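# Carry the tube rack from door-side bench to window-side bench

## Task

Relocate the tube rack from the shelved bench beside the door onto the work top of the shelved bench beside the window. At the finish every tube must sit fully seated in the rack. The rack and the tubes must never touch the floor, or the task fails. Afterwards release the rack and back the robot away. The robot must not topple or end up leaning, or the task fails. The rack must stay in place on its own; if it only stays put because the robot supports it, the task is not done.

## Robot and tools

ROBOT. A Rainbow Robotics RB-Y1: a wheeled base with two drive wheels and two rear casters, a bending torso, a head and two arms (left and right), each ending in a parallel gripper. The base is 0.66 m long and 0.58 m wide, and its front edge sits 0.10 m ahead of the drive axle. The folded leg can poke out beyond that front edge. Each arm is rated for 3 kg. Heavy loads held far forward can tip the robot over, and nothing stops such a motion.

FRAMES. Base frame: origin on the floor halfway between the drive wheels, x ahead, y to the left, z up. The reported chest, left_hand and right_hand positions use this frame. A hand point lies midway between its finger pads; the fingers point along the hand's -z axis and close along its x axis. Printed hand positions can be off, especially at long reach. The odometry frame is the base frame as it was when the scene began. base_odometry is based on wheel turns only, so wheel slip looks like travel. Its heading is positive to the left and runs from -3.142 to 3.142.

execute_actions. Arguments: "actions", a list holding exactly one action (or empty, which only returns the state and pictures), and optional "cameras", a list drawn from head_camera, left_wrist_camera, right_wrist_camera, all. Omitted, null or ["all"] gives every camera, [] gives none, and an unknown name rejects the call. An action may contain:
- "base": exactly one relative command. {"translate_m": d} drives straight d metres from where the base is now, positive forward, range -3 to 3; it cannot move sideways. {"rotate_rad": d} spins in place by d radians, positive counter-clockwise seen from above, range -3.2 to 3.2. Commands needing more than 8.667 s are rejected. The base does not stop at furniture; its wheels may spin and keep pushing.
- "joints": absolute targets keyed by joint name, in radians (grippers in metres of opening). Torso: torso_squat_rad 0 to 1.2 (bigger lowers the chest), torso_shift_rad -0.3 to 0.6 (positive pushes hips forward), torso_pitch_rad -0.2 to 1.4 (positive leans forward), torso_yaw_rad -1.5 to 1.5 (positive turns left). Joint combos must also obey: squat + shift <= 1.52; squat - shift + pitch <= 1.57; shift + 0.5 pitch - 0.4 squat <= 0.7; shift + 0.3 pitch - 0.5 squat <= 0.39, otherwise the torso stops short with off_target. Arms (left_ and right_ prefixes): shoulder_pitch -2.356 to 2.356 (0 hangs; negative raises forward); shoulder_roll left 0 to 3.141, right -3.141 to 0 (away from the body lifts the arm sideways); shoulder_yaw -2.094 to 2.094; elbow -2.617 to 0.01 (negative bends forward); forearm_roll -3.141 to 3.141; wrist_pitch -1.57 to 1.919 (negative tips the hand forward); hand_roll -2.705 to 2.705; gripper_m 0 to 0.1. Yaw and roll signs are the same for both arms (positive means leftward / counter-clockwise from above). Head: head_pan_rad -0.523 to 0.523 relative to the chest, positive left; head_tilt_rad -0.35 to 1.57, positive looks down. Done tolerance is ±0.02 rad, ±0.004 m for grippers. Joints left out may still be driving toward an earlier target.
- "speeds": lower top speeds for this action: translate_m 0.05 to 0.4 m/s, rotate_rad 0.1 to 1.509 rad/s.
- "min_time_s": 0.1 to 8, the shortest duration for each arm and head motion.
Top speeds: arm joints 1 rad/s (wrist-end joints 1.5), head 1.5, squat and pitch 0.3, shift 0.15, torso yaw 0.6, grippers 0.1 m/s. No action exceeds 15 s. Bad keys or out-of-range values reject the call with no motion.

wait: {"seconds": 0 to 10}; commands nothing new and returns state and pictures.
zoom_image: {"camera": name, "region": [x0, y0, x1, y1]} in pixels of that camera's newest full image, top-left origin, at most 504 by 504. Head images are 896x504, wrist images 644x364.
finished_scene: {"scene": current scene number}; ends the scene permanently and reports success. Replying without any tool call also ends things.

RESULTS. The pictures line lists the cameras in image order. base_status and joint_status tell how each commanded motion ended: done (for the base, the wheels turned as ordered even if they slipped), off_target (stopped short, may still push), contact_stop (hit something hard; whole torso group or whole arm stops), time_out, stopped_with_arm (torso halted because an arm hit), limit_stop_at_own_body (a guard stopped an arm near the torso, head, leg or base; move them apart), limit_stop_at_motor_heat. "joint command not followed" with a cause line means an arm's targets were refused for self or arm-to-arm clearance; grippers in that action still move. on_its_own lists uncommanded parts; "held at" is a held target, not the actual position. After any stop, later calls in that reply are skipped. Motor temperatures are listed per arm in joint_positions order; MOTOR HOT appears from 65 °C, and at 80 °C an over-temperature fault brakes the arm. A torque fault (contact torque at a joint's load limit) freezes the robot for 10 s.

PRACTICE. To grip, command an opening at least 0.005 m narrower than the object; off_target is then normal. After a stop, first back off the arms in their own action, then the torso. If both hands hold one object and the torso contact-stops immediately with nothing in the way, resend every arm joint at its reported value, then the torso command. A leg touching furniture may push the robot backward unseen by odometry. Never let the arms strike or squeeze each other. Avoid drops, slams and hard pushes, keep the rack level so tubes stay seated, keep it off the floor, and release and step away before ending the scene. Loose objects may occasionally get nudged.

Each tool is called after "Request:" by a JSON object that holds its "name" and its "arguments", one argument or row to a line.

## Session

Request:
{"name": "execute_actions", "arguments": {
  "actions": [],
  "cameras": ["head_camera"]
}}

Scene clock: 0.00 s.
Motor temperatures (°C, as the motors report them): left_arm=[32 31 34 34 33 34 41] | right_arm=[31 29 32 29 32 34 30]
base_odometry: x=+0.000 y=+0.000 heading=+0.000 (m, m, rad; odometry frame)
base_status: not commanded
joint_positions: torso_squat_rad=+0.350 torso_shift_rad=+0.001 torso_pitch_rad=+0.001 torso_yaw_rad=+0.000 left_shoulder_pitch_rad=-0.036 left_shoulder_roll_rad=+0.007 left_shoulder_yaw_rad=+0.048 left_elbow_rad=-0.221 left_forearm_roll_rad=-0.023 left_wrist_pitch_rad=-0.002 left_hand_roll_rad=-0.035 left_gripper_m=+0.100 right_shoulder_pitch_rad=+0.054 right_shoulder_roll_rad=-0.006 right_shoulder_yaw_rad=+0.043 right_elbow_rad=-0.279 right_forearm_roll_rad=+0.014 right_wrist_pitch_rad=+0.011 right_hand_roll_rad=-0.056 right_gripper_m=+0.100 head_pan_rad=+0.000 head_tilt_rad=+0.401
joint_status: not commanded
chest: x=-0.2272 y=-0.0001 z=+1.2476 quat_wxyz=(+1.000, +0.000, +0.001, +0.000) (m; base frame)
left_hand: x=-0.0948 y=+0.2292 z=+0.5742 quat_wxyz=(+0.992, +0.009, -0.127, -0.011) (m; base frame)
right_hand: x=-0.1334 y=-0.2206 z=+0.5686 quat_wxyz=(+0.994, +0.002, -0.108, -0.008) (m; base frame)
pictures: head_camera
camera_calibration (this result's frames):
head_camera: T_world_to_cam=[[-0.00306921, -0.998916, 0.0464432, -0.0692989], [-0.386981, -0.0416384, -0.921147, 1.31743], [0.922083, -0.0207998, -0.386434, 0.694144], [0, 0, 0, 1]] pos_world=[-0.130452, 0.000069839, 1.485]
Images, in order (width x height): head_camera 896x504.

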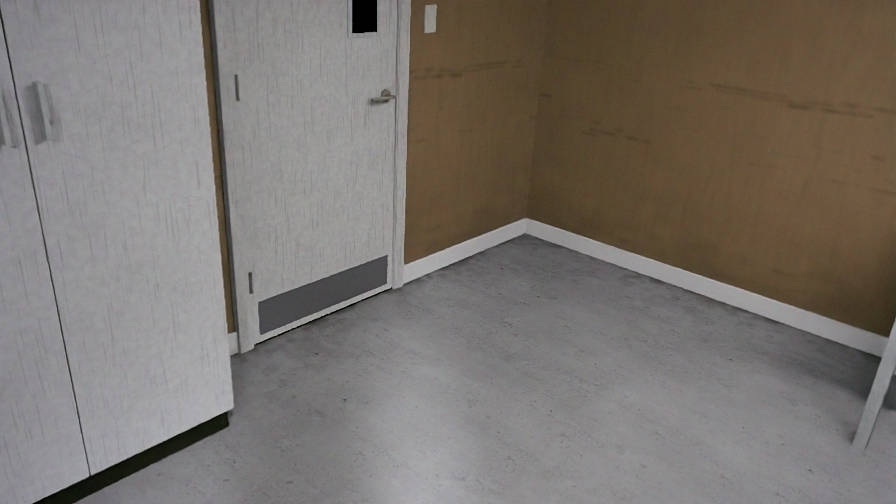

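Request:
{"name": "execute_actions", "arguments": {
  "actions": [
    {"base":{"rotate_rad":-0.8},"joints":{"head_pan_rad":-0.15,"torso_squat_rad":0.15}}
  ],
  "cameras": ["head_camera"]
}}

Scene clock: 4.67 s.
Motor temperatures (°C, as the motors report them): left_arm=[32 31 34 34 33 34 41] | right_arm=[31 29 32 29 32 34 30]
base_odometry: x=+0.000 y=+0.000 heading=-0.799 (m, m, rad; odometry frame)
base_status: done
joint_positions: torso_squat_rad=+0.150 torso_shift_rad=+0.001 torso_pitch_rad=+0.001 torso_yaw_rad=+0.000 left_shoulder_pitch_rad=-0.036 left_shoulder_roll_rad=+0.007 left_shoulder_yaw_rad=+0.048 left_elbow_rad=-0.221 left_forearm_roll_rad=-0.023 left_wrist_pitch_rad=-0.002 left_hand_roll_rad=-0.035 left_gripper_m=+0.100 right_shoulder_pitch_rad=+0.054 right_shoulder_roll_rad=-0.006 right_shoulder_yaw_rad=+0.043 right_elbow_rad=-0.279 right_forearm_roll_rad=+0.014 right_wrist_pitch_rad=+0.011 right_hand_roll_rad=-0.056 right_gripper_m=+0.100 head_pan_rad=-0.150 head_tilt_rad=+0.401
joint_status: all done
chest: x=-0.2271 y=-0.0001 z=+1.2821 quat_wxyz=(+1.000, +0.000, +0.001, +0.000) (m; base frame)
left_hand: x=-0.0948 y=+0.2292 z=+0.6087 quat_wxyz=(+0.992, +0.009, -0.127, -0.011) (m; base frame)
right_hand: x=-0.1334 y=-0.2206 z=+0.6032 quat_wxyz=(+0.994, +0.002, -0.108, -0.008) (m; base frame)
pictures: head_camera
camera_calibration (this result's frames):
head_camera: T_world_to_cam=[[-0.152193, -0.987249, 0.0466578, -0.10174], [-0.38897, 0.0164313, -0.921104, 1.34877], [0.908592, -0.158334, -0.386511, 0.704785], [0, 0, 0, 1]] pos_world=[-0.131213, -0.0110139, 1.51951]
Images, in order (width x height): head_camera 896x504.

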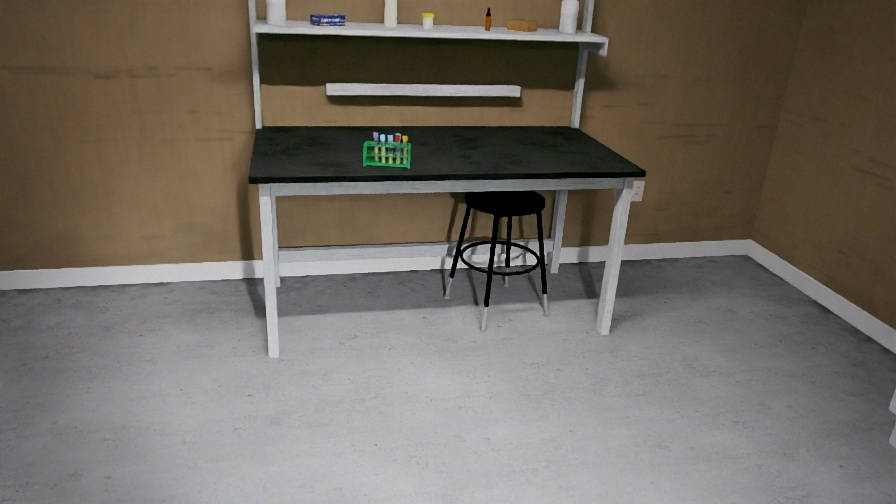

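Request:
{"name": "zoom_image", "arguments": {
  "camera": "head_camera",
  "region": [340, 120, 440, 185]
}}

Region (340, 120, 440, 185) of head_camera's 896x504 image, scaled by 5.040, with more detail than that image has; it fills the top 328 rows of this view, and the rest is white.

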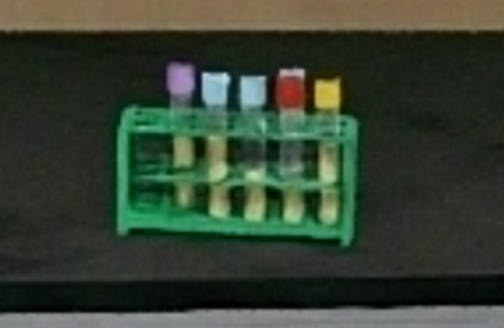

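Request:
{"name": "execute_actions", "arguments": {
  "actions": [
    {"base":{"rotate_rad":-0.14}}
  ],
  "cameras": []
}}

Request:
{"name": "execute_actions", "arguments": {
  "actions": [
    {"base":{"translate_m":2.27},"joints":{"torso_yaw_rad":-0.071,"left_shoulder_pitch_rad":-0.711,"left_shoulder_roll_rad":0.01,"left_shoulder_yaw_rad":0.117,"left_elbow_rad":-1.133,"left_forearm_roll_rad":0,"left_wrist_pitch_rad":1.799,"left_hand_roll_rad":0.18,"head_tilt_rad":1.0,"head_pan_rad":0.2},"min_time_s":3.5}
  ],
  "cameras": ["head_camera","left_wrist_camera"]
}}

Scene clock: 11.27 s.
Motor temperatures (°C, as the motors report them): left_arm=[32 31 34 34 33 34 41] | right_arm=[31 29 32 29 32 34 30]
base_odometry: x=+0.000 y=+0.000 heading=-0.939 (m, m, rad; odometry frame)
base_status: done
joint_positions: torso_squat_rad=+0.150 torso_shift_rad=+0.001 torso_pitch_rad=+0.001 torso_yaw_rad=+0.000 left_shoulder_pitch_rad=-0.036 left_shoulder_roll_rad=+0.007 left_shoulder_yaw_rad=+0.048 left_elbow_rad=-0.221 left_forearm_roll_rad=-0.023 left_wrist_pitch_rad=-0.002 left_hand_roll_rad=-0.035 left_gripper_m=+0.100 right_shoulder_pitch_rad=+0.054 right_shoulder_roll_rad=-0.006 right_shoulder_yaw_rad=+0.043 right_elbow_rad=-0.279 right_forearm_roll_rad=+0.014 right_wrist_pitch_rad=+0.011 right_hand_roll_rad=-0.056 right_gripper_m=+0.100 head_pan_rad=-0.150 head_tilt_rad=+0.401
joint_status: not commanded
chest: x=-0.2271 y=-0.0001 z=+1.2821 quat_wxyz=(+1.000, +0.000, +0.001, +0.000) (m; base frame)
left_hand: x=-0.0948 y=+0.2292 z=+0.6087 quat_wxyz=(+0.992, +0.009, -0.127, -0.011) (m; base frame)
right_hand: x=-0.1334 y=-0.2206 z=+0.6032 quat_wxyz=(+0.994, +0.002, -0.108, -0.008) (m; base frame)
pictures: none
No camera images: the call's "cameras" was empty. Leave "cameras" out to get every camera's image.

Scene clock: 18.40 s.
Motor temperatures (°C, as the motors report them): left_arm=[32 31 34 34 33 34 41] | right_arm=[31 29 32 29 32 34 30]
base_odometry: x=+1.340 y=-1.832 heading=-0.939 (m, m, rad; odometry frame)
base_status: done
joint_positions: torso_squat_rad=+0.150 torso_shift_rad=+0.001 torso_pitch_rad=+0.001 torso_yaw_rad=-0.071 left_shoulder_pitch_rad=-0.711 left_shoulder_roll_rad=+0.010 left_shoulder_yaw_rad=+0.117 left_elbow_rad=-1.133 left_forearm_roll_rad=+0.000 left_wrist_pitch_rad=+1.799 left_hand_roll_rad=+0.180 left_gripper_m=+0.100 right_shoulder_pitch_rad=+0.054 right_shoulder_roll_rad=-0.006 right_shoulder_yaw_rad=+0.043 right_elbow_rad=-0.279 right_forearm_roll_rad=+0.014 right_wrist_pitch_rad=+0.011 right_hand_roll_rad=-0.056 right_gripper_m=+0.100 head_pan_rad=+0.200 head_tilt_rad=+1.000
joint_status: all done
chest: x=-0.2271 y=-0.0001 z=+1.2821 quat_wxyz=(+0.999, +0.000, +0.001, -0.036) (m; base frame)
left_hand: x=+0.2321 y=+0.1356 z=+0.9615 quat_wxyz=(+1.000, +0.007, -0.001, -0.009) (m; base frame)
right_hand: x=-0.1493 y=-0.2268 z=+0.6032 quat_wxyz=(+0.993, -0.002, -0.108, -0.044) (m; base frame)
pictures: head_camera, left_wrist_camera
camera_calibration (this result's frames):
head_camera: T_world_to_cam=[[0.151908, -0.987583, 0.0400534, -0.0311762], [-0.82674, -0.149167, -0.542448, 0.69763], [0.541687, 0.0492883, -0.839134, 1.30052], [0, 0, 0, 1]] pos_world=[-0.12298, 0.00917411, 1.47099]
left_wrist_camera: T_world_to_cam=[[0.999433, -0.0144344, -0.0304284, -0.201703], [0.00772499, -0.781155, 0.624289, -0.466079], [-0.0327805, -0.62417, -0.7806, 0.930914], [0, 0, 0, 1]] pos_world=[0.235705, 0.214058, 1.0115]
Images, in order (width x height): head_camera 896x504, left_wrist_camera 644x364.

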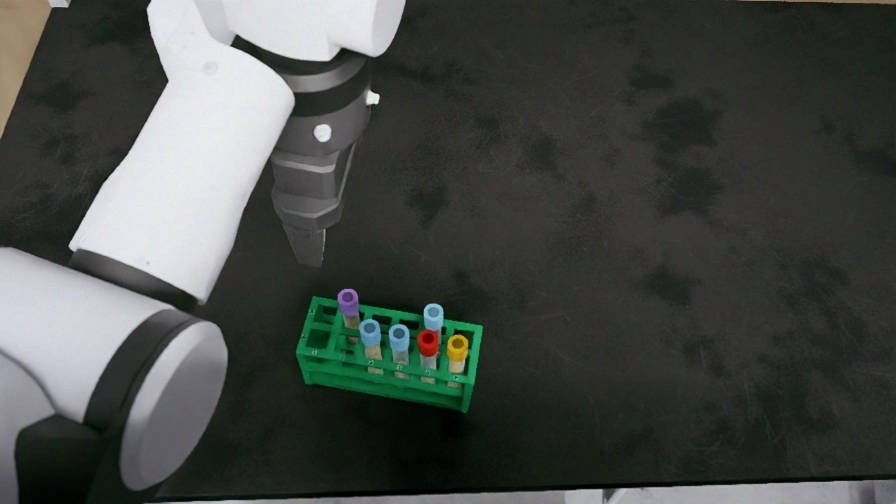

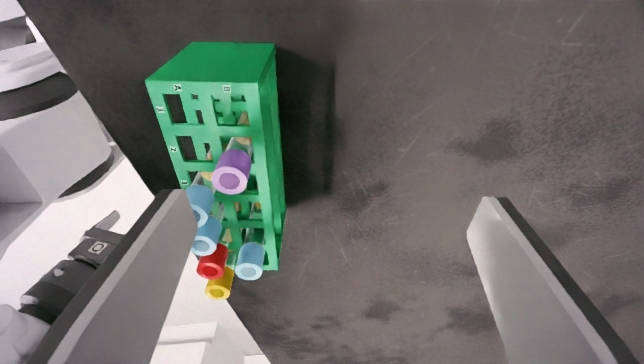

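Request:
{"name": "execute_actions", "arguments": {
  "actions": [
    {"base":{"translate_m":-0.089},"joints":{"torso_yaw_rad":-0.235,"left_hand_roll_rad":0.30,"torso_squat_rad":0.27,"head_pan_rad":0.3}}
  ],
  "cameras": []
}}

Request:
{"name": "execute_actions", "arguments": {
  "actions": [
    {"joints":{"torso_squat_rad":0.46}}
  ],
  "cameras": ["head_camera","left_wrist_camera"]
}}

Scene clock: 22.13 s.
Motor temperatures (°C, as the motors report them): left_arm=[32 31 34 34 33 34 41] | right_arm=[31 29 32 29 32 34 30]
base_odometry: x=+1.288 y=-1.760 heading=-0.938 (m, m, rad; odometry frame)
base_status: done
joint_positions: torso_squat_rad=+0.270 torso_shift_rad=+0.001 torso_pitch_rad=+0.001 torso_yaw_rad=-0.235 left_shoulder_pitch_rad=-0.711 left_shoulder_roll_rad=+0.010 left_shoulder_yaw_rad=+0.117 left_elbow_rad=-1.133 left_forearm_roll_rad=+0.000 left_wrist_pitch_rad=+1.799 left_hand_roll_rad=+0.300 left_gripper_m=+0.100 right_shoulder_pitch_rad=+0.054 right_shoulder_roll_rad=-0.006 right_shoulder_yaw_rad=+0.043 right_elbow_rad=-0.279 right_forearm_roll_rad=+0.014 right_wrist_pitch_rad=+0.011 right_hand_roll_rad=-0.056 right_gripper_m=+0.100 head_pan_rad=+0.300 head_tilt_rad=+1.000
joint_status: all done
chest: x=-0.2272 y=-0.0001 z=+1.2646 quat_wxyz=(+0.993, +0.000, +0.001, -0.117) (m; base frame)
left_hand: x=+0.2481 y=+0.0588 z=+0.9441 quat_wxyz=(+0.999, +0.006, -0.002, -0.031) (m; base frame)
right_hand: x=-0.1876 y=-0.2366 z=+0.5857 quat_wxyz=(+0.986, -0.011, -0.107, -0.125) (m; base frame)
pictures: none
No camera images: the call's "cameras" was empty. Leave "cameras" out to get every camera's image.

Scene clock: 23.57 s.
Motor temperatures (°C, as the motors report them): left_arm=[32 31 34 34 33 34 41] | right_arm=[31 29 32 29 32 34 30]
base_odometry: x=+1.288 y=-1.760 heading=-0.938 (m, m, rad; odometry frame)
base_status: not commanded
joint_positions: torso_squat_rad=+0.460 torso_shift_rad=+0.001 torso_pitch_rad=+0.001 torso_yaw_rad=-0.235 left_shoulder_pitch_rad=-0.711 left_shoulder_roll_rad=+0.010 left_shoulder_yaw_rad=+0.117 left_elbow_rad=-1.133 left_forearm_roll_rad=+0.000 left_wrist_pitch_rad=+1.799 left_hand_roll_rad=+0.300 left_gripper_m=+0.100 right_shoulder_pitch_rad=+0.054 right_shoulder_roll_rad=-0.006 right_shoulder_yaw_rad=+0.043 right_elbow_rad=-0.279 right_forearm_roll_rad=+0.014 right_wrist_pitch_rad=+0.011 right_hand_roll_rad=-0.056 right_gripper_m=+0.100 head_pan_rad=+0.300 head_tilt_rad=+1.000
joint_status: all done
chest: x=-0.2272 y=-0.0001 z=+1.2172 quat_wxyz=(+0.993, +0.000, +0.001, -0.117) (m; base frame)
left_hand: x=+0.2481 y=+0.0588 z=+0.8966 quat_wxyz=(+0.999, +0.006, -0.002, -0.031) (m; base frame)
right_hand: x=-0.1877 y=-0.2366 z=+0.5383 quat_wxyz=(+0.986, -0.011, -0.107, -0.125) (m; base frame)
pictures: head_camera, left_wrist_camera
camera_calibration (this result's frames):
head_camera: T_world_to_cam=[[0.0884228, -0.995274, 0.040141, -0.04521], [-0.834524, -0.0960229, -0.542539, 0.660108], [0.543829, 0.0144742, -0.839071, 1.24678], [0, 0, 0, 1]] pos_world=[-0.123161, 0.000343029, 1.40608]
left_wrist_camera: T_world_to_cam=[[0.997889, -0.0582751, -0.0286456, -0.219355], [-0.0276356, -0.78033, 0.624757, -0.477393], [-0.0587608, -0.622647, -0.780293, 0.838968], [0, 0, 0, 1]] pos_world=[0.254998, 0.137074, 0.946612]
Images, in order (width x height): head_camera 896x504, left_wrist_camera 644x364.

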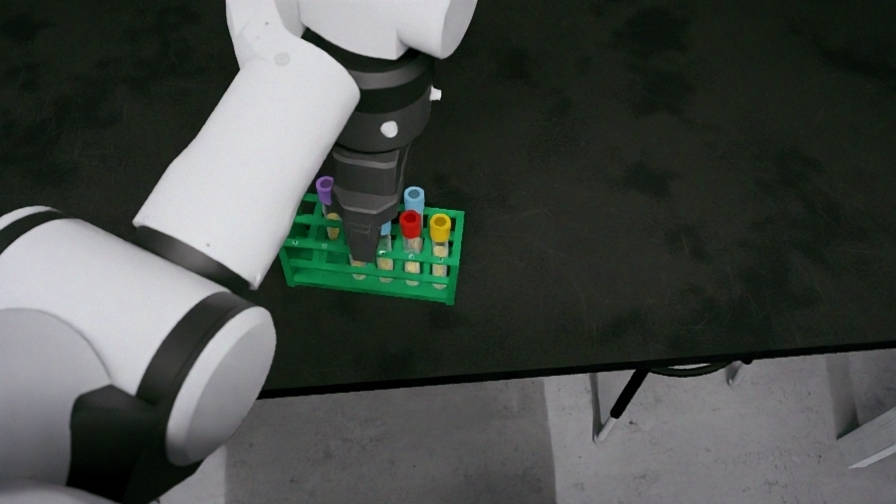

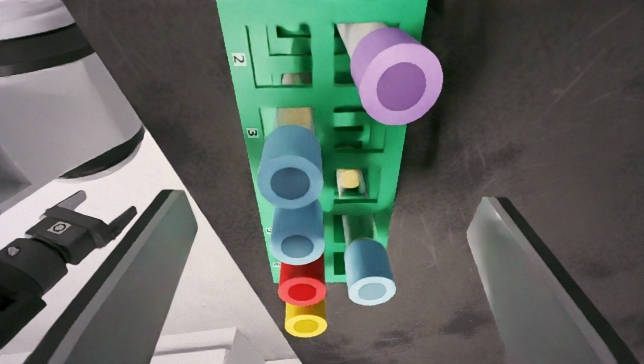

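Request:
{"name": "execute_actions", "arguments": {
  "actions": [
    {"joints":{"torso_squat_rad":0.585}}
  ],
  "cameras": ["left_wrist_camera"]
}}

Request:
{"name": "execute_actions", "arguments": {
  "actions": [
    {"joints":{"left_gripper_m":0.05}}
  ],
  "cameras": ["head_camera","left_wrist_camera"]
}}

Request:
{"name": "execute_actions", "arguments": {
  "actions": [
    {"joints":{"torso_squat_rad":0.47}}
  ],
  "cameras": ["head_camera","left_wrist_camera"]
}}

Scene clock: 26.63 s.
Motor temperatures (°C, as the motors report them): left_arm=[32 31 34 34 33 34 41] | right_arm=[31 29 32 29 32 34 30]
base_odometry: x=+1.288 y=-1.760 heading=-0.938 (m, m, rad; odometry frame)
base_status: not commanded
joint_positions: torso_squat_rad=+0.585 torso_shift_rad=+0.001 torso_pitch_rad=+0.001 torso_yaw_rad=-0.235 left_shoulder_pitch_rad=-0.711 left_shoulder_roll_rad=+0.010 left_shoulder_yaw_rad=+0.117 left_elbow_rad=-1.133 left_forearm_roll_rad=+0.000 left_wrist_pitch_rad=+1.799 left_hand_roll_rad=+0.300 left_gripper_m=+0.100 right_shoulder_pitch_rad=+0.054 right_shoulder_roll_rad=-0.006 right_shoulder_yaw_rad=+0.043 right_elbow_rad=-0.279 right_forearm_roll_rad=+0.014 right_wrist_pitch_rad=+0.011 right_hand_roll_rad=-0.056 right_gripper_m=+0.100 head_pan_rad=+0.300 head_tilt_rad=+1.000
joint_status: all done
chest: x=-0.2272 y=-0.0001 z=+1.1735 quat_wxyz=(+0.993, +0.000, +0.001, -0.117) (m; base frame)
left_hand: x=+0.2480 y=+0.0588 z=+0.8530 quat_wxyz=(+0.999, +0.006, -0.002, -0.031) (m; base frame)
right_hand: x=-0.1877 y=-0.2366 z=+0.4946 quat_wxyz=(+0.986, -0.011, -0.107, -0.125) (m; base frame)
pictures: left_wrist_camera
camera_calibration (this result's frames):
left_wrist_camera: T_world_to_cam=[[0.99789, -0.0582702, -0.0286275, -0.220576], [-0.0276432, -0.780331, 0.624755, -0.450132], [-0.0587436, -0.622646, -0.780296, 0.804916], [0, 0, 0, 1]] pos_world=[0.254951, 0.137073, 0.90298]
Images, in order (width x height): left_wrist_camera 644x364.

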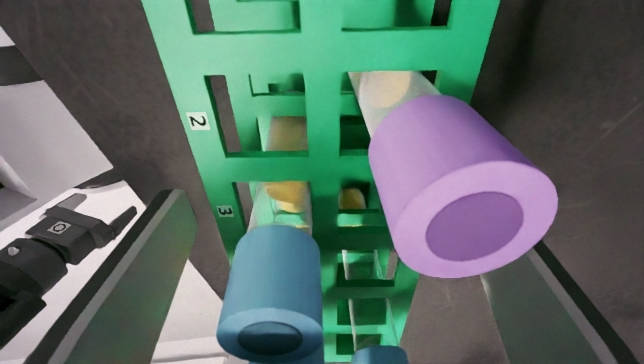

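Scene clock: 27.63 s.
Motor temperatures (°C, as the motors report them): left_arm=[32 31 34 34 33 34 41] | right_arm=[31 29 32 29 32 34 30]
base_odometry: x=+1.288 y=-1.760 heading=-0.938 (m, m, rad; odometry frame)
base_status: not commanded
joint_positions: torso_squat_rad=+0.585 torso_shift_rad=+0.001 torso_pitch_rad=+0.001 torso_yaw_rad=-0.235 left_shoulder_pitch_rad=-0.711 left_shoulder_roll_rad=+0.010 left_shoulder_yaw_rad=+0.117 left_elbow_rad=-1.133 left_forearm_roll_rad=+0.000 left_wrist_pitch_rad=+1.799 left_hand_roll_rad=+0.300 left_gripper_m=+0.063 right_shoulder_pitch_rad=+0.054 right_shoulder_roll_rad=-0.006 right_shoulder_yaw_rad=+0.043 right_elbow_rad=-0.279 right_forearm_roll_rad=+0.014 right_wrist_pitch_rad=+0.011 right_hand_roll_rad=-0.056 right_gripper_m=+0.100 head_pan_rad=+0.300 head_tilt_rad=+1.000
joint_status: left_gripper_m off_target (ended at +0.063, target +0.050)
chest: x=-0.2272 y=-0.0001 z=+1.1735 quat_wxyz=(+0.993, +0.000, +0.001, -0.117) (m; base frame)
left_hand: x=+0.2480 y=+0.0588 z=+0.8530 quat_wxyz=(+0.999, +0.006, -0.002, -0.031) (m; base frame)
right_hand: x=-0.1877 y=-0.2366 z=+0.4946 quat_wxyz=(+0.986, -0.011, -0.107, -0.125) (m; base frame)
pictures: head_camera, left_wrist_camera
camera_calibration (this result's frames):
head_camera: T_world_to_cam=[[0.0884246, -0.995274, 0.0401429, -0.0434604], [-0.834516, -0.0960251, -0.542552, 0.636407], [0.543843, 0.0144751, -0.839062, 1.21018], [0, 0, 0, 1]] pos_world=[-0.123212, 0.000338617, 1.36244]
left_wrist_camera: T_world_to_cam=[[0.99789, -0.058266, -0.0286406, -0.220564], [-0.0276319, -0.780333, 0.624753, -0.450131], [-0.0587511, -0.622644, -0.780297, 0.804918], [0, 0, 0, 1]] pos_world=[0.254951, 0.137073, 0.902979]
Images, in order (width x height): head_camera 896x504, left_wrist_camera 644x364.

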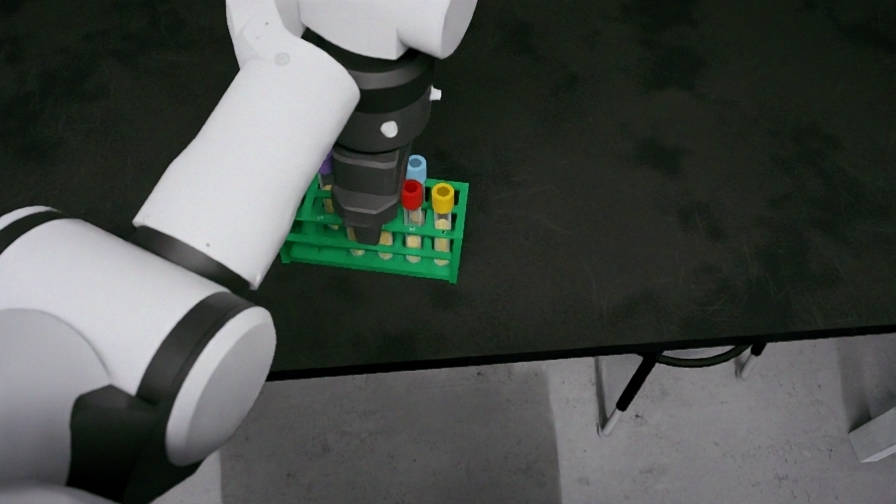

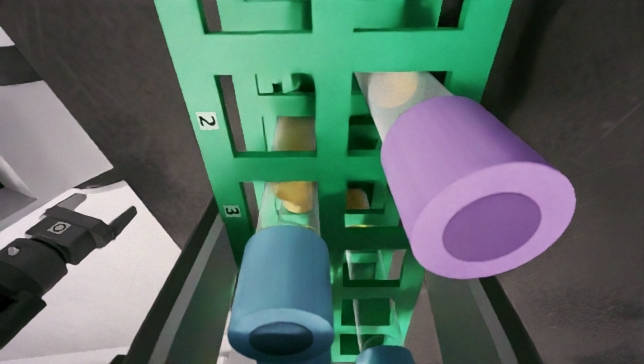

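Scene clock: 28.80 s.
Motor temperatures (°C, as the motors report them): left_arm=[32 31 34 34 33 34 41] | right_arm=[31 29 32 29 32 34 30]
base_odometry: x=+1.288 y=-1.760 heading=-0.938 (m, m, rad; odometry frame)
base_status: not commanded
joint_positions: torso_squat_rad=+0.470 torso_shift_rad=+0.001 torso_pitch_rad=+0.001 torso_yaw_rad=-0.235 left_shoulder_pitch_rad=-0.711 left_shoulder_roll_rad=+0.010 left_shoulder_yaw_rad=+0.117 left_elbow_rad=-1.133 left_forearm_roll_rad=+0.000 left_wrist_pitch_rad=+1.799 left_hand_roll_rad=+0.300 left_gripper_m=+0.063 right_shoulder_pitch_rad=+0.054 right_shoulder_roll_rad=-0.006 right_shoulder_yaw_rad=+0.043 right_elbow_rad=-0.279 right_forearm_roll_rad=+0.014 right_wrist_pitch_rad=+0.011 right_hand_roll_rad=-0.056 right_gripper_m=+0.100 head_pan_rad=+0.300 head_tilt_rad=+1.000
joint_status: all done
chest: x=-0.2271 y=-0.0001 z=+1.2140 quat_wxyz=(+0.993, +0.000, +0.001, -0.117) (m; base frame)
left_hand: x=+0.2480 y=+0.0588 z=+0.8933 quat_wxyz=(+0.999, +0.006, -0.002, -0.031) (m; base frame)
right_hand: x=-0.1877 y=-0.2366 z=+0.5352 quat_wxyz=(+0.986, -0.011, -0.107, -0.125) (m; base frame)
pictures: head_camera, left_wrist_camera
camera_calibration (this result's frames):
head_camera: T_world_to_cam=[[0.088439, -0.995273, 0.0401165, -0.0450626], [-0.834678, -0.0960272, -0.542302, 0.658195], [0.543591, 0.0144763, -0.839226, 1.24423], [0, 0, 0, 1]] pos_world=[-0.122987, 0.00034316, 1.40294]
left_wrist_camera: T_world_to_cam=[[0.99788, -0.0582313, -0.0290471, -0.219084], [-0.027352, -0.780353, 0.624741, -0.475368], [-0.0590465, -0.622623, -0.780291, 0.836483], [0, 0, 0, 1]] pos_world=[0.255009, 0.137101, 0.943319]
Images, in order (width x height): head_camera 896x504, left_wrist_camera 644x364.

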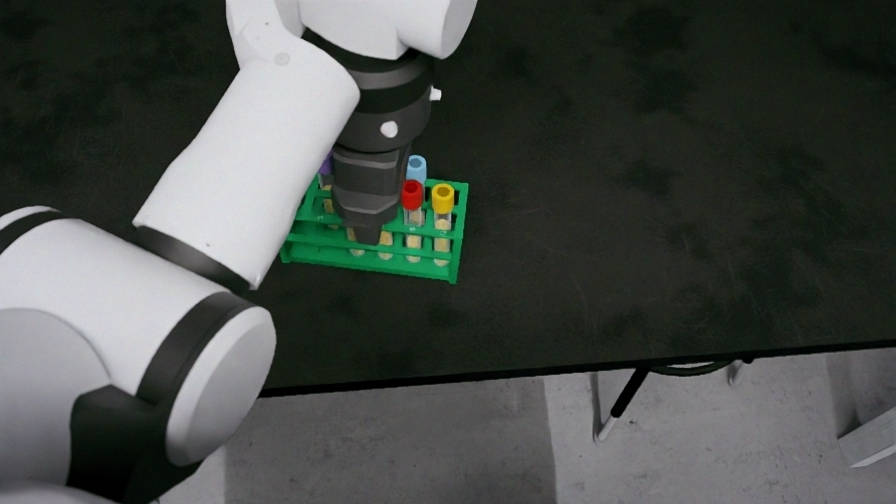

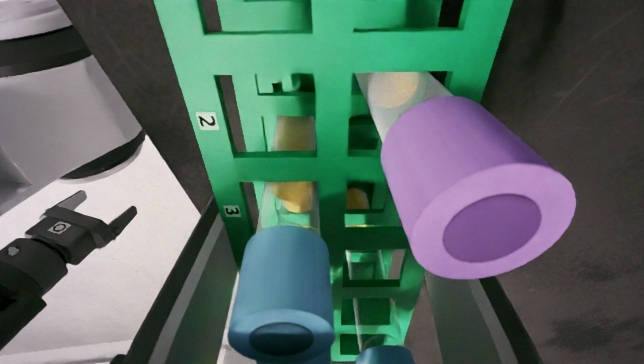

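Request:
{"name": "execute_actions", "arguments": {
  "actions": [
    {"base":{"translate_m":-1.4},"joints":{"torso_squat_rad":0.0,"torso_yaw_rad":-0.071,"head_tilt_rad":0.4,"head_pan_rad":0.07}}
  ],
  "cameras": ["left_wrist_camera"]
}}

Request:
{"name": "execute_actions", "arguments": {
  "actions": [
    {"base":{"rotate_rad":-2.87}}
  ],
  "cameras": ["head_camera","left_wrist_camera"]
}}

Scene clock: 36.47 s.
Motor temperatures (°C, as the motors report them): left_arm=[32 31 34 34 33 34 41] | right_arm=[31 29 32 29 32 34 30]
base_odometry: x=+0.461 y=-0.630 heading=-0.939 (m, m, rad; odometry frame)
base_status: done
joint_positions: torso_squat_rad=+0.000 torso_shift_rad=+0.001 torso_pitch_rad=+0.001 torso_yaw_rad=-0.071 left_shoulder_pitch_rad=-0.711 left_shoulder_roll_rad=+0.010 left_shoulder_yaw_rad=+0.117 left_elbow_rad=-1.133 left_forearm_roll_rad=+0.000 left_wrist_pitch_rad=+1.799 left_hand_roll_rad=+0.300 left_gripper_m=+0.063 right_shoulder_pitch_rad=+0.054 right_shoulder_roll_rad=-0.006 right_shoulder_yaw_rad=+0.043 right_elbow_rad=-0.279 right_forearm_roll_rad=+0.014 right_wrist_pitch_rad=+0.011 right_hand_roll_rad=-0.056 right_gripper_m=+0.100 head_pan_rad=+0.070 head_tilt_rad=+0.400
joint_status: all done
chest: x=-0.2271 y=-0.0001 z=+1.2899 quat_wxyz=(+0.999, +0.000, +0.001, -0.036) (m; base frame)
left_hand: x=+0.2321 y=+0.1357 z=+0.9693 quat_wxyz=(+0.999, +0.007, -0.002, +0.051) (m; base frame)
right_hand: x=-0.1494 y=-0.2268 z=+0.6110 quat_wxyz=(+0.993, -0.002, -0.108, -0.044) (m; base frame)
pictures: left_wrist_camera
camera_calibration (this result's frames):
left_wrist_camera: T_world_to_cam=[[0.993992, 0.105548, -0.0289874, -0.217841], [0.100454, -0.774491, 0.624558, -0.493526], [0.0434705, -0.623717, -0.780441, 0.919184], [0, 0, 0, 1]] pos_world=[0.226151, 0.214072, 1.01929]
Images, in order (width x height): left_wrist_camera 644x364.

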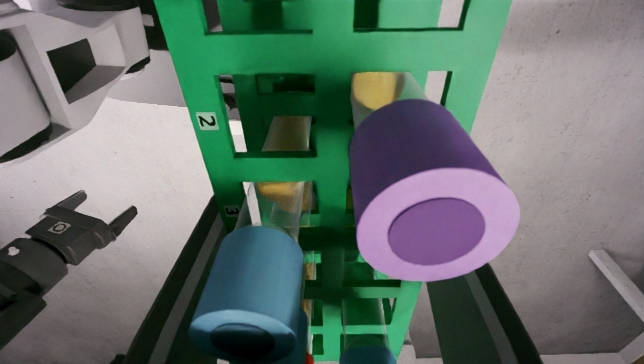

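Scene clock: 41.60 s.
Motor temperatures (°C, as the motors report them): left_arm=[32 31 34 34 33 34 41] | right_arm=[31 29 32 29 32 34 30]
base_odometry: x=+0.460 y=-0.630 heading=+2.475 (m, m, rad; odometry frame)
base_status: done
joint_positions: torso_squat_rad=+0.000 torso_shift_rad=+0.001 torso_pitch_rad=+0.001 torso_yaw_rad=-0.071 left_shoulder_pitch_rad=-0.711 left_shoulder_roll_rad=+0.010 left_shoulder_yaw_rad=+0.117 left_elbow_rad=-1.133 left_forearm_roll_rad=+0.000 left_wrist_pitch_rad=+1.799 left_hand_roll_rad=+0.300 left_gripper_m=+0.063 right_shoulder_pitch_rad=+0.054 right_shoulder_roll_rad=-0.006 right_shoulder_yaw_rad=+0.043 right_elbow_rad=-0.279 right_forearm_roll_rad=+0.014 right_wrist_pitch_rad=+0.011 right_hand_roll_rad=-0.056 right_gripper_m=+0.100 head_pan_rad=+0.070 head_tilt_rad=+0.400
joint_status: not commanded
chest: x=-0.2271 y=-0.0001 z=+1.2899 quat_wxyz=(+0.999, +0.000, +0.001, -0.036) (m; base frame)
left_hand: x=+0.2320 y=+0.1357 z=+0.9693 quat_wxyz=(+0.999, +0.007, -0.002, +0.051) (m; base frame)
right_hand: x=-0.1494 y=-0.2268 z=+0.6110 quat_wxyz=(+0.993, -0.002, -0.108, -0.044) (m; base frame)
pictures: head_camera, left_wrist_camera
camera_calibration (this result's frames):
head_camera: T_world_to_cam=[[-0.00434364, -0.99891, 0.0464842, -0.0731172], [-0.386308, -0.0411997, -0.921449, 1.35698], [0.92236, -0.0219596, -0.385708, 0.709485], [0, 0, 0, 1]] pos_world=[-0.130507, -0.00155038, 1.52744]
left_wrist_camera: T_world_to_cam=[[0.993993, 0.105563, -0.0289007, -0.217874], [0.100412, -0.774498, 0.624556, -0.493534], [0.0435467, -0.623706, -0.780445, 0.919204], [0, 0, 0, 1]] pos_world=[0.226094, 0.214071, 1.01933]
Images, in order (width x height): head_camera 896x504, left_wrist_camera 644x364.

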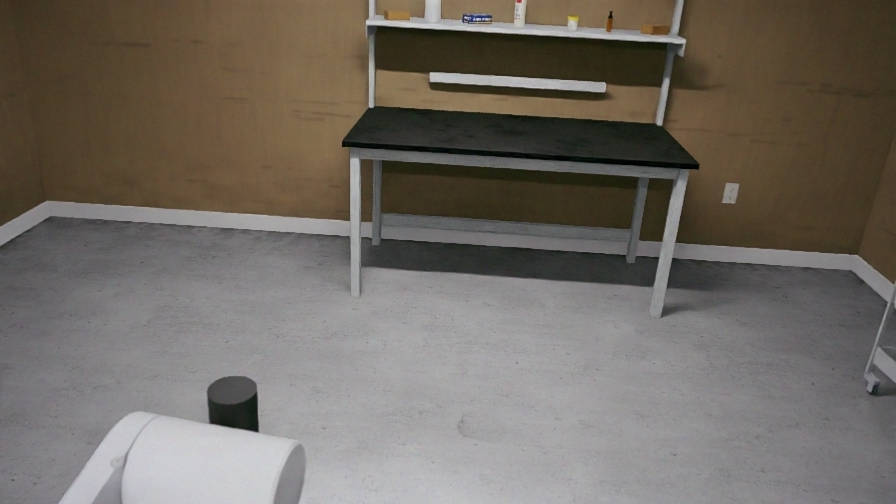

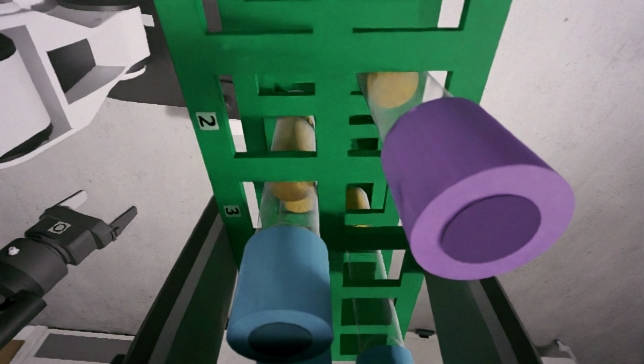

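Request:
{"name": "execute_actions", "arguments": {
  "actions": [
    {"base":{"rotate_rad":-0.11}}
  ],
  "cameras": []
}}

Request:
{"name": "execute_actions", "arguments": {
  "actions": [
    {"base":{"translate_m":2.7},"joints":{"torso_squat_rad":0.4,"torso_yaw_rad":-0.15,"head_tilt_rad":1.0,"head_pan_rad":0.2}}
  ],
  "cameras": ["head_camera","left_wrist_camera"]
}}

Scene clock: 44.93 s.
Motor temperatures (°C, as the motors report them): left_arm=[32 31 34 34 33 34 41] | right_arm=[31 29 32 29 32 34 30]
base_odometry: x=+0.461 y=-0.630 heading=+2.365 (m, m, rad; odometry frame)
base_status: done
joint_positions: torso_squat_rad=+0.000 torso_shift_rad=+0.001 torso_pitch_rad=+0.001 torso_yaw_rad=-0.071 left_shoulder_pitch_rad=-0.711 left_shoulder_roll_rad=+0.010 left_shoulder_yaw_rad=+0.117 left_elbow_rad=-1.133 left_forearm_roll_rad=+0.000 left_wrist_pitch_rad=+1.799 left_hand_roll_rad=+0.300 left_gripper_m=+0.063 right_shoulder_pitch_rad=+0.054 right_shoulder_roll_rad=-0.006 right_shoulder_yaw_rad=+0.043 right_elbow_rad=-0.279 right_forearm_roll_rad=+0.014 right_wrist_pitch_rad=+0.011 right_hand_roll_rad=-0.056 right_gripper_m=+0.100 head_pan_rad=+0.070 head_tilt_rad=+0.400
joint_status: not commanded
chest: x=-0.2271 y=+0.0000 z=+1.2899 quat_wxyz=(+0.999, +0.000, +0.001, -0.036) (m; base frame)
left_hand: x=+0.2320 y=+0.1357 z=+0.9693 quat_wxyz=(+0.999, +0.007, -0.002, +0.051) (m; base frame)
right_hand: x=-0.1494 y=-0.2268 z=+0.6110 quat_wxyz=(+0.993, -0.002, -0.108, -0.044) (m; base frame)
pictures: none
No camera images: the call's "cameras" was empty. Leave "cameras" out to get every camera's image.

Scene clock: 53.13 s.
Motor temperatures (°C, as the motors report them): left_arm=[32 31 34 34 33 34 41] | right_arm=[31 29 32 29 32 34 30]
base_odometry: x=-1.465 y=+1.262 heading=+2.365 (m, m, rad; odometry frame)
base_status: done
joint_positions: torso_squat_rad=+0.400 torso_shift_rad=+0.001 torso_pitch_rad=+0.001 torso_yaw_rad=-0.150 left_shoulder_pitch_rad=-0.711 left_shoulder_roll_rad=+0.010 left_shoulder_yaw_rad=+0.117 left_elbow_rad=-1.133 left_forearm_roll_rad=+0.000 left_wrist_pitch_rad=+1.799 left_hand_roll_rad=+0.300 left_gripper_m=+0.063 right_shoulder_pitch_rad=+0.054 right_shoulder_roll_rad=-0.006 right_shoulder_yaw_rad=+0.043 right_elbow_rad=-0.279 right_forearm_roll_rad=+0.014 right_wrist_pitch_rad=+0.011 right_hand_roll_rad=-0.056 right_gripper_m=+0.100 head_pan_rad=+0.200 head_tilt_rad=+1.000
joint_status: all done
chest: x=-0.2271 y=+0.0000 z=+1.2347 quat_wxyz=(+0.997, +0.000, +0.001, -0.075) (m; base frame)
left_hand: x=+0.2413 y=+0.0991 z=+0.9139 quat_wxyz=(+1.000, +0.007, -0.002, +0.011) (m; base frame)
right_hand: x=-0.1675 y=-0.2323 z=+0.5558 quat_wxyz=(+0.991, -0.007, -0.107, -0.083) (m; base frame)
pictures: head_camera, left_wrist_camera
camera_calibration (this result's frames):
head_camera: T_world_to_cam=[[0.0736177, -0.996478, 0.0401549, -0.0471705], [-0.835991, -0.0836157, -0.542335, 0.669687], [0.543783, 0.00635638, -0.839202, 1.26131], [0, 0, 0, 1]] pos_world=[-0.122552, 0.000974616, 1.42358]
left_wrist_camera: T_world_to_cam=[[0.999214, 0.0268607, -0.0291413, -0.218075], [0.0391831, -0.779933, 0.624635, -0.47302], [-0.00595012, -0.625286, -0.780373, 0.864764], [0, 0, 0, 1]] pos_world=[0.241584, 0.177659, 0.963948]
Images, in order (width x height): head_camera 896x504, left_wrist_camera 644x364.

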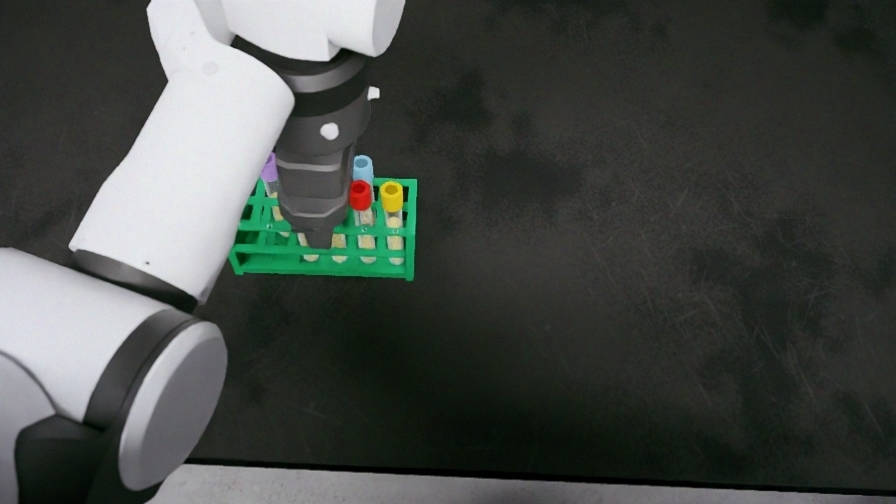

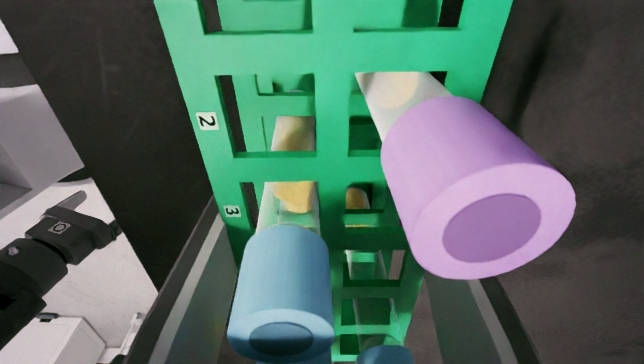

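Request:
{"name": "execute_actions", "arguments": {
  "actions": [
    {"base":{"translate_m":-0.03},"joints":{"torso_squat_rad":0.572}}
  ],
  "cameras": []
}}

Request:
{"name": "execute_actions", "arguments": {
  "actions": [
    {"joints":{"torso_squat_rad":0.586}}
  ],
  "cameras": ["head_camera","left_wrist_camera"]
}}

Scene clock: 55.67 s.
Motor temperatures (°C, as the motors report them): left_arm=[32 31 34 34 33 34 41] | right_arm=[31 29 32 29 32 34 30]
base_odometry: x=-1.444 y=+1.241 heading=+2.365 (m, m, rad; odometry frame)
base_status: done
joint_positions: torso_squat_rad=+0.572 torso_shift_rad=+0.001 torso_pitch_rad=+0.001 torso_yaw_rad=-0.150 left_shoulder_pitch_rad=-0.711 left_shoulder_roll_rad=+0.010 left_shoulder_yaw_rad=+0.117 left_elbow_rad=-1.133 left_forearm_roll_rad=+0.000 left_wrist_pitch_rad=+1.799 left_hand_roll_rad=+0.300 left_gripper_m=+0.063 right_shoulder_pitch_rad=+0.054 right_shoulder_roll_rad=-0.006 right_shoulder_yaw_rad=+0.043 right_elbow_rad=-0.279 right_forearm_roll_rad=+0.014 right_wrist_pitch_rad=+0.011 right_hand_roll_rad=-0.056 right_gripper_m=+0.100 head_pan_rad=+0.200 head_tilt_rad=+1.000
joint_status: all done
chest: x=-0.2272 y=-0.0001 z=+1.1785 quat_wxyz=(+0.997, +0.000, +0.001, -0.075) (m; base frame)
left_hand: x=+0.2412 y=+0.0991 z=+0.8579 quat_wxyz=(+1.000, +0.007, -0.002, +0.011) (m; base frame)
right_hand: x=-0.1676 y=-0.2323 z=+0.4996 quat_wxyz=(+0.991, -0.007, -0.107, -0.083) (m; base frame)
pictures: none
No camera images: the call's "cameras" was empty. Leave "cameras" out to get every camera's image.

Scene clock: 56.33 s.
Motor temperatures (°C, as the motors report them): left_arm=[32 31 34 34 33 34 41] | right_arm=[31 29 32 29 32 34 30]
base_odometry: x=-1.444 y=+1.241 heading=+2.365 (m, m, rad; odometry frame)
base_status: not commanded
joint_positions: torso_squat_rad=+0.586 torso_shift_rad=+0.001 torso_pitch_rad=+0.001 torso_yaw_rad=-0.150 left_shoulder_pitch_rad=-0.711 left_shoulder_roll_rad=+0.010 left_shoulder_yaw_rad=+0.117 left_elbow_rad=-1.133 left_forearm_roll_rad=+0.000 left_wrist_pitch_rad=+1.799 left_hand_roll_rad=+0.300 left_gripper_m=+0.063 right_shoulder_pitch_rad=+0.054 right_shoulder_roll_rad=-0.006 right_shoulder_yaw_rad=+0.043 right_elbow_rad=-0.279 right_forearm_roll_rad=+0.014 right_wrist_pitch_rad=+0.011 right_hand_roll_rad=-0.056 right_gripper_m=+0.100 head_pan_rad=+0.200 head_tilt_rad=+1.000
joint_status: all done
chest: x=-0.2273 y=-0.0001 z=+1.1731 quat_wxyz=(+0.997, +0.000, +0.000, -0.075) (m; base frame)
left_hand: x=+0.2414 y=+0.0990 z=+0.8529 quat_wxyz=(+1.000, +0.007, -0.002, +0.011) (m; base frame)
right_hand: x=-0.1676 y=-0.2323 z=+0.4943 quat_wxyz=(+0.991, -0.007, -0.108, -0.083) (m; base frame)
pictures: head_camera, left_wrist_camera
camera_calibration (this result's frames):
head_camera: T_world_to_cam=[[0.0735976, -0.996478, 0.0401828, -0.0447254], [-0.835777, -0.0836114, -0.542666, 0.636524], [0.544114, 0.00635503, -0.838987, 1.20962], [0, 0, 0, 1]] pos_world=[-0.122889, 0.000965615, 1.36207]
left_wrist_camera: T_world_to_cam=[[0.999249, 0.0267179, -0.0280517, -0.220856], [0.0383909, -0.779881, 0.624749, -0.434853], [-0.005185, -0.625357, -0.780321, 0.816813], [0, 0, 0, 1]] pos_world=[0.241619, 0.177568, 0.902855]
Images, in order (width x height): head_camera 896x504, left_wrist_camera 644x364.

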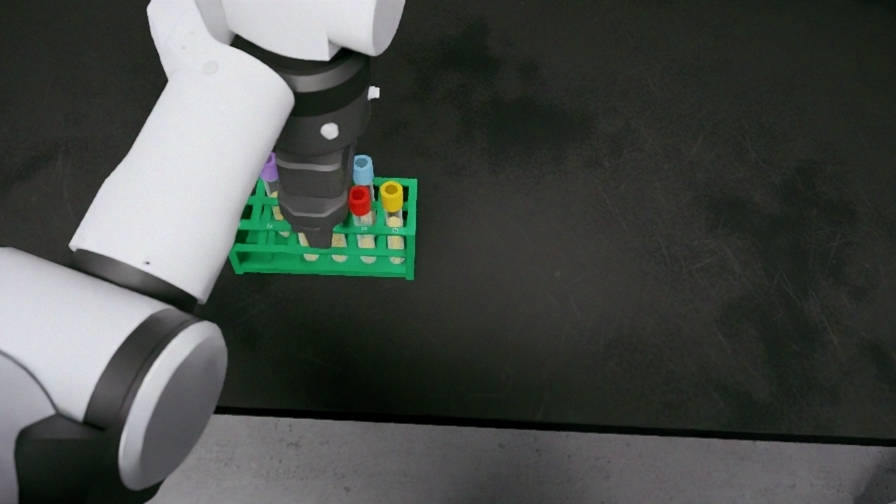

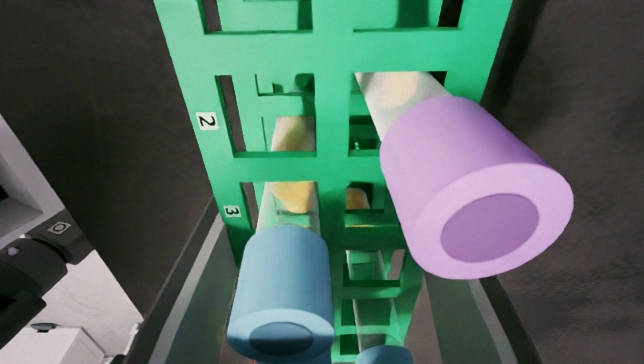

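Touching down. Release, rise, back away.

Request:
{"name": "execute_actions", "arguments": {
  "actions": [
    {"joints":{"left_gripper_m":0.1}}
  ],
  "cameras": []
}}

Request:
{"name": "execute_actions", "arguments": {
  "actions": [
    {"joints":{"torso_squat_rad":0.3}}
  ],
  "cameras": ["left_wrist_camera"]
}}

Request:
{"name": "execute_actions", "arguments": {
  "actions": [
    {"base":{"translate_m":-0.45},"joints":{"torso_squat_rad":0.15,"torso_yaw_rad":0.1,"head_tilt_rad":0.75,"head_pan_rad":-0.1}}
  ],
  "cameras": ["head_camera"]
}}

Scene clock: 59.43 s.
Motor temperatures (°C, as the motors report them): left_arm=[32 31 34 34 33 34 41] | right_arm=[31 29 32 29 32 34 30]
base_odometry: x=-1.444 y=+1.241 heading=+2.365 (m, m, rad; odometry frame)
base_status: not commanded
joint_positions: torso_squat_rad=+0.586 torso_shift_rad=+0.001 torso_pitch_rad=+0.001 torso_yaw_rad=-0.150 left_shoulder_pitch_rad=-0.711 left_shoulder_roll_rad=+0.010 left_shoulder_yaw_rad=+0.117 left_elbow_rad=-1.133 left_forearm_roll_rad=+0.000 left_wrist_pitch_rad=+1.799 left_hand_roll_rad=+0.300 left_gripper_m=+0.100 right_shoulder_pitch_rad=+0.054 right_shoulder_roll_rad=-0.006 right_shoulder_yaw_rad=+0.043 right_elbow_rad=-0.279 right_forearm_roll_rad=+0.014 right_wrist_pitch_rad=+0.011 right_hand_roll_rad=-0.056 right_gripper_m=+0.100 head_pan_rad=+0.200 head_tilt_rad=+1.000
joint_status: all done
chest: x=-0.2273 y=-0.0001 z=+1.1731 quat_wxyz=(+0.997, +0.000, +0.000, -0.075) (m; base frame)
left_hand: x=+0.2414 y=+0.0990 z=+0.8528 quat_wxyz=(+1.000, +0.007, -0.002, +0.011) (m; base frame)
right_hand: x=-0.1676 y=-0.2323 z=+0.4943 quat_wxyz=(+0.991, -0.007, -0.108, -0.083) (m; base frame)
pictures: none
No camera images: the call's "cameras" was empty. Leave "cameras" out to get every camera's image.

Scene clock: 61.17 s.
Motor temperatures (°C, as the motors report them): left_arm=[32 31 34 34 33 34 41] | right_arm=[31 29 32 29 32 34 30]
base_odometry: x=-1.444 y=+1.241 heading=+2.365 (m, m, rad; odometry frame)
base_status: not commanded
joint_positions: torso_squat_rad=+0.300 torso_shift_rad=+0.001 torso_pitch_rad=+0.001 torso_yaw_rad=-0.150 left_shoulder_pitch_rad=-0.711 left_shoulder_roll_rad=+0.010 left_shoulder_yaw_rad=+0.117 left_elbow_rad=-1.133 left_forearm_roll_rad=+0.000 left_wrist_pitch_rad=+1.799 left_hand_roll_rad=+0.300 left_gripper_m=+0.100 right_shoulder_pitch_rad=+0.054 right_shoulder_roll_rad=-0.006 right_shoulder_yaw_rad=+0.043 right_elbow_rad=-0.279 right_forearm_roll_rad=+0.014 right_wrist_pitch_rad=+0.011 right_hand_roll_rad=-0.056 right_gripper_m=+0.100 head_pan_rad=+0.200 head_tilt_rad=+1.000
joint_status: all done
chest: x=-0.2271 y=+0.0000 z=+1.2587 quat_wxyz=(+0.997, +0.000, +0.001, -0.075) (m; base frame)
left_hand: x=+0.2415 y=+0.0990 z=+0.9382 quat_wxyz=(+1.000, +0.007, -0.002, +0.011) (m; base frame)
right_hand: x=-0.1676 y=-0.2323 z=+0.5798 quat_wxyz=(+0.991, -0.007, -0.107, -0.083) (m; base frame)
pictures: left_wrist_camera
camera_calibration (this result's frames):
left_wrist_camera: T_world_to_cam=[[0.999233, 0.0267537, -0.0285934, -0.218031], [0.0387573, -0.779904, 0.624699, -0.488163], [-0.00558707, -0.625328, -0.780342, 0.883519], [0, 0, 0, 1]] pos_world=[0.24172, 0.177602, 0.988167]
Images, in order (width x height): left_wrist_camera 644x364.

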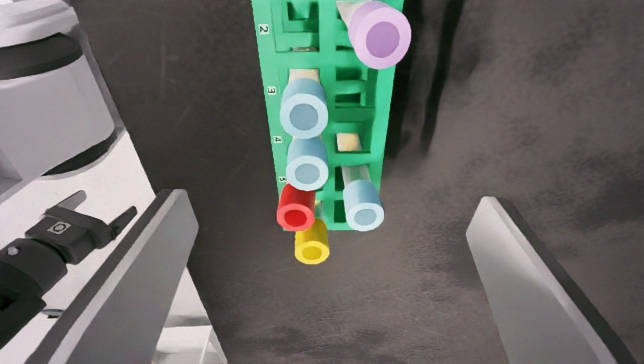

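Scene clock: 63.97 s.
Motor temperatures (°C, as the motors report them): left_arm=[32 31 34 34 33 34 41] | right_arm=[31 29 32 29 32 34 30]
base_odometry: x=-1.123 y=+0.926 heading=+2.364 (m, m, rad; odometry frame)
base_status: done
joint_positions: torso_squat_rad=+0.150 torso_shift_rad=+0.001 torso_pitch_rad=+0.001 torso_yaw_rad=+0.100 left_shoulder_pitch_rad=-0.711 left_shoulder_roll_rad=+0.010 left_shoulder_yaw_rad=+0.117 left_elbow_rad=-1.133 left_forearm_roll_rad=+0.000 left_wrist_pitch_rad=+1.799 left_hand_roll_rad=+0.300 left_gripper_m=+0.100 right_shoulder_pitch_rad=+0.054 right_shoulder_roll_rad=-0.006 right_shoulder_yaw_rad=+0.043 right_elbow_rad=-0.279 right_forearm_roll_rad=+0.014 right_wrist_pitch_rad=+0.011 right_hand_roll_rad=-0.056 right_gripper_m=+0.100 head_pan_rad=-0.100 head_tilt_rad=+0.750
joint_status: all done
chest: x=-0.2271 y=-0.0001 z=+1.2821 quat_wxyz=(+0.999, +0.000, +0.001, +0.050) (m; base frame)
left_hand: x=+0.2024 y=+0.2120 z=+0.9617 quat_wxyz=(+0.991, +0.007, -0.001, +0.136) (m; base frame)
right_hand: x=-0.1119 y=-0.2101 z=+0.6031 quat_wxyz=(+0.993, +0.007, -0.107, +0.041) (m; base frame)
pictures: head_camera
camera_calibration (this result's frames):
head_camera: T_world_to_cam=[[0.0130241, -0.998911, 0.0447997, -0.062935], [-0.678823, -0.0417298, -0.733116, 1.01078], [0.734187, -0.0208629, -0.678627, 1.10212], [0, 0, 0, 1]] pos_world=[-0.122205, 0.00230672, 1.49177]
Images, in order (width x height): head_camera 896x504.

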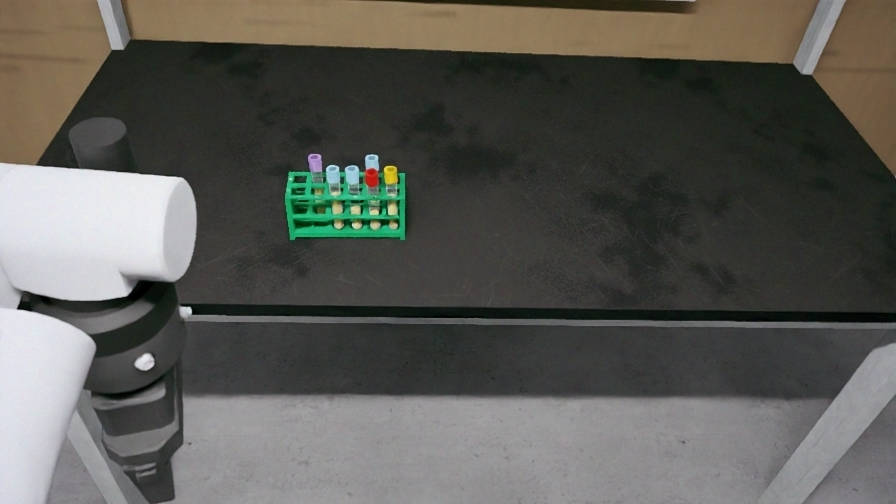

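Request:
{"name": "finished_scene", "arguments": {
  "scene": 2
}}

The scene is finished: the task was done.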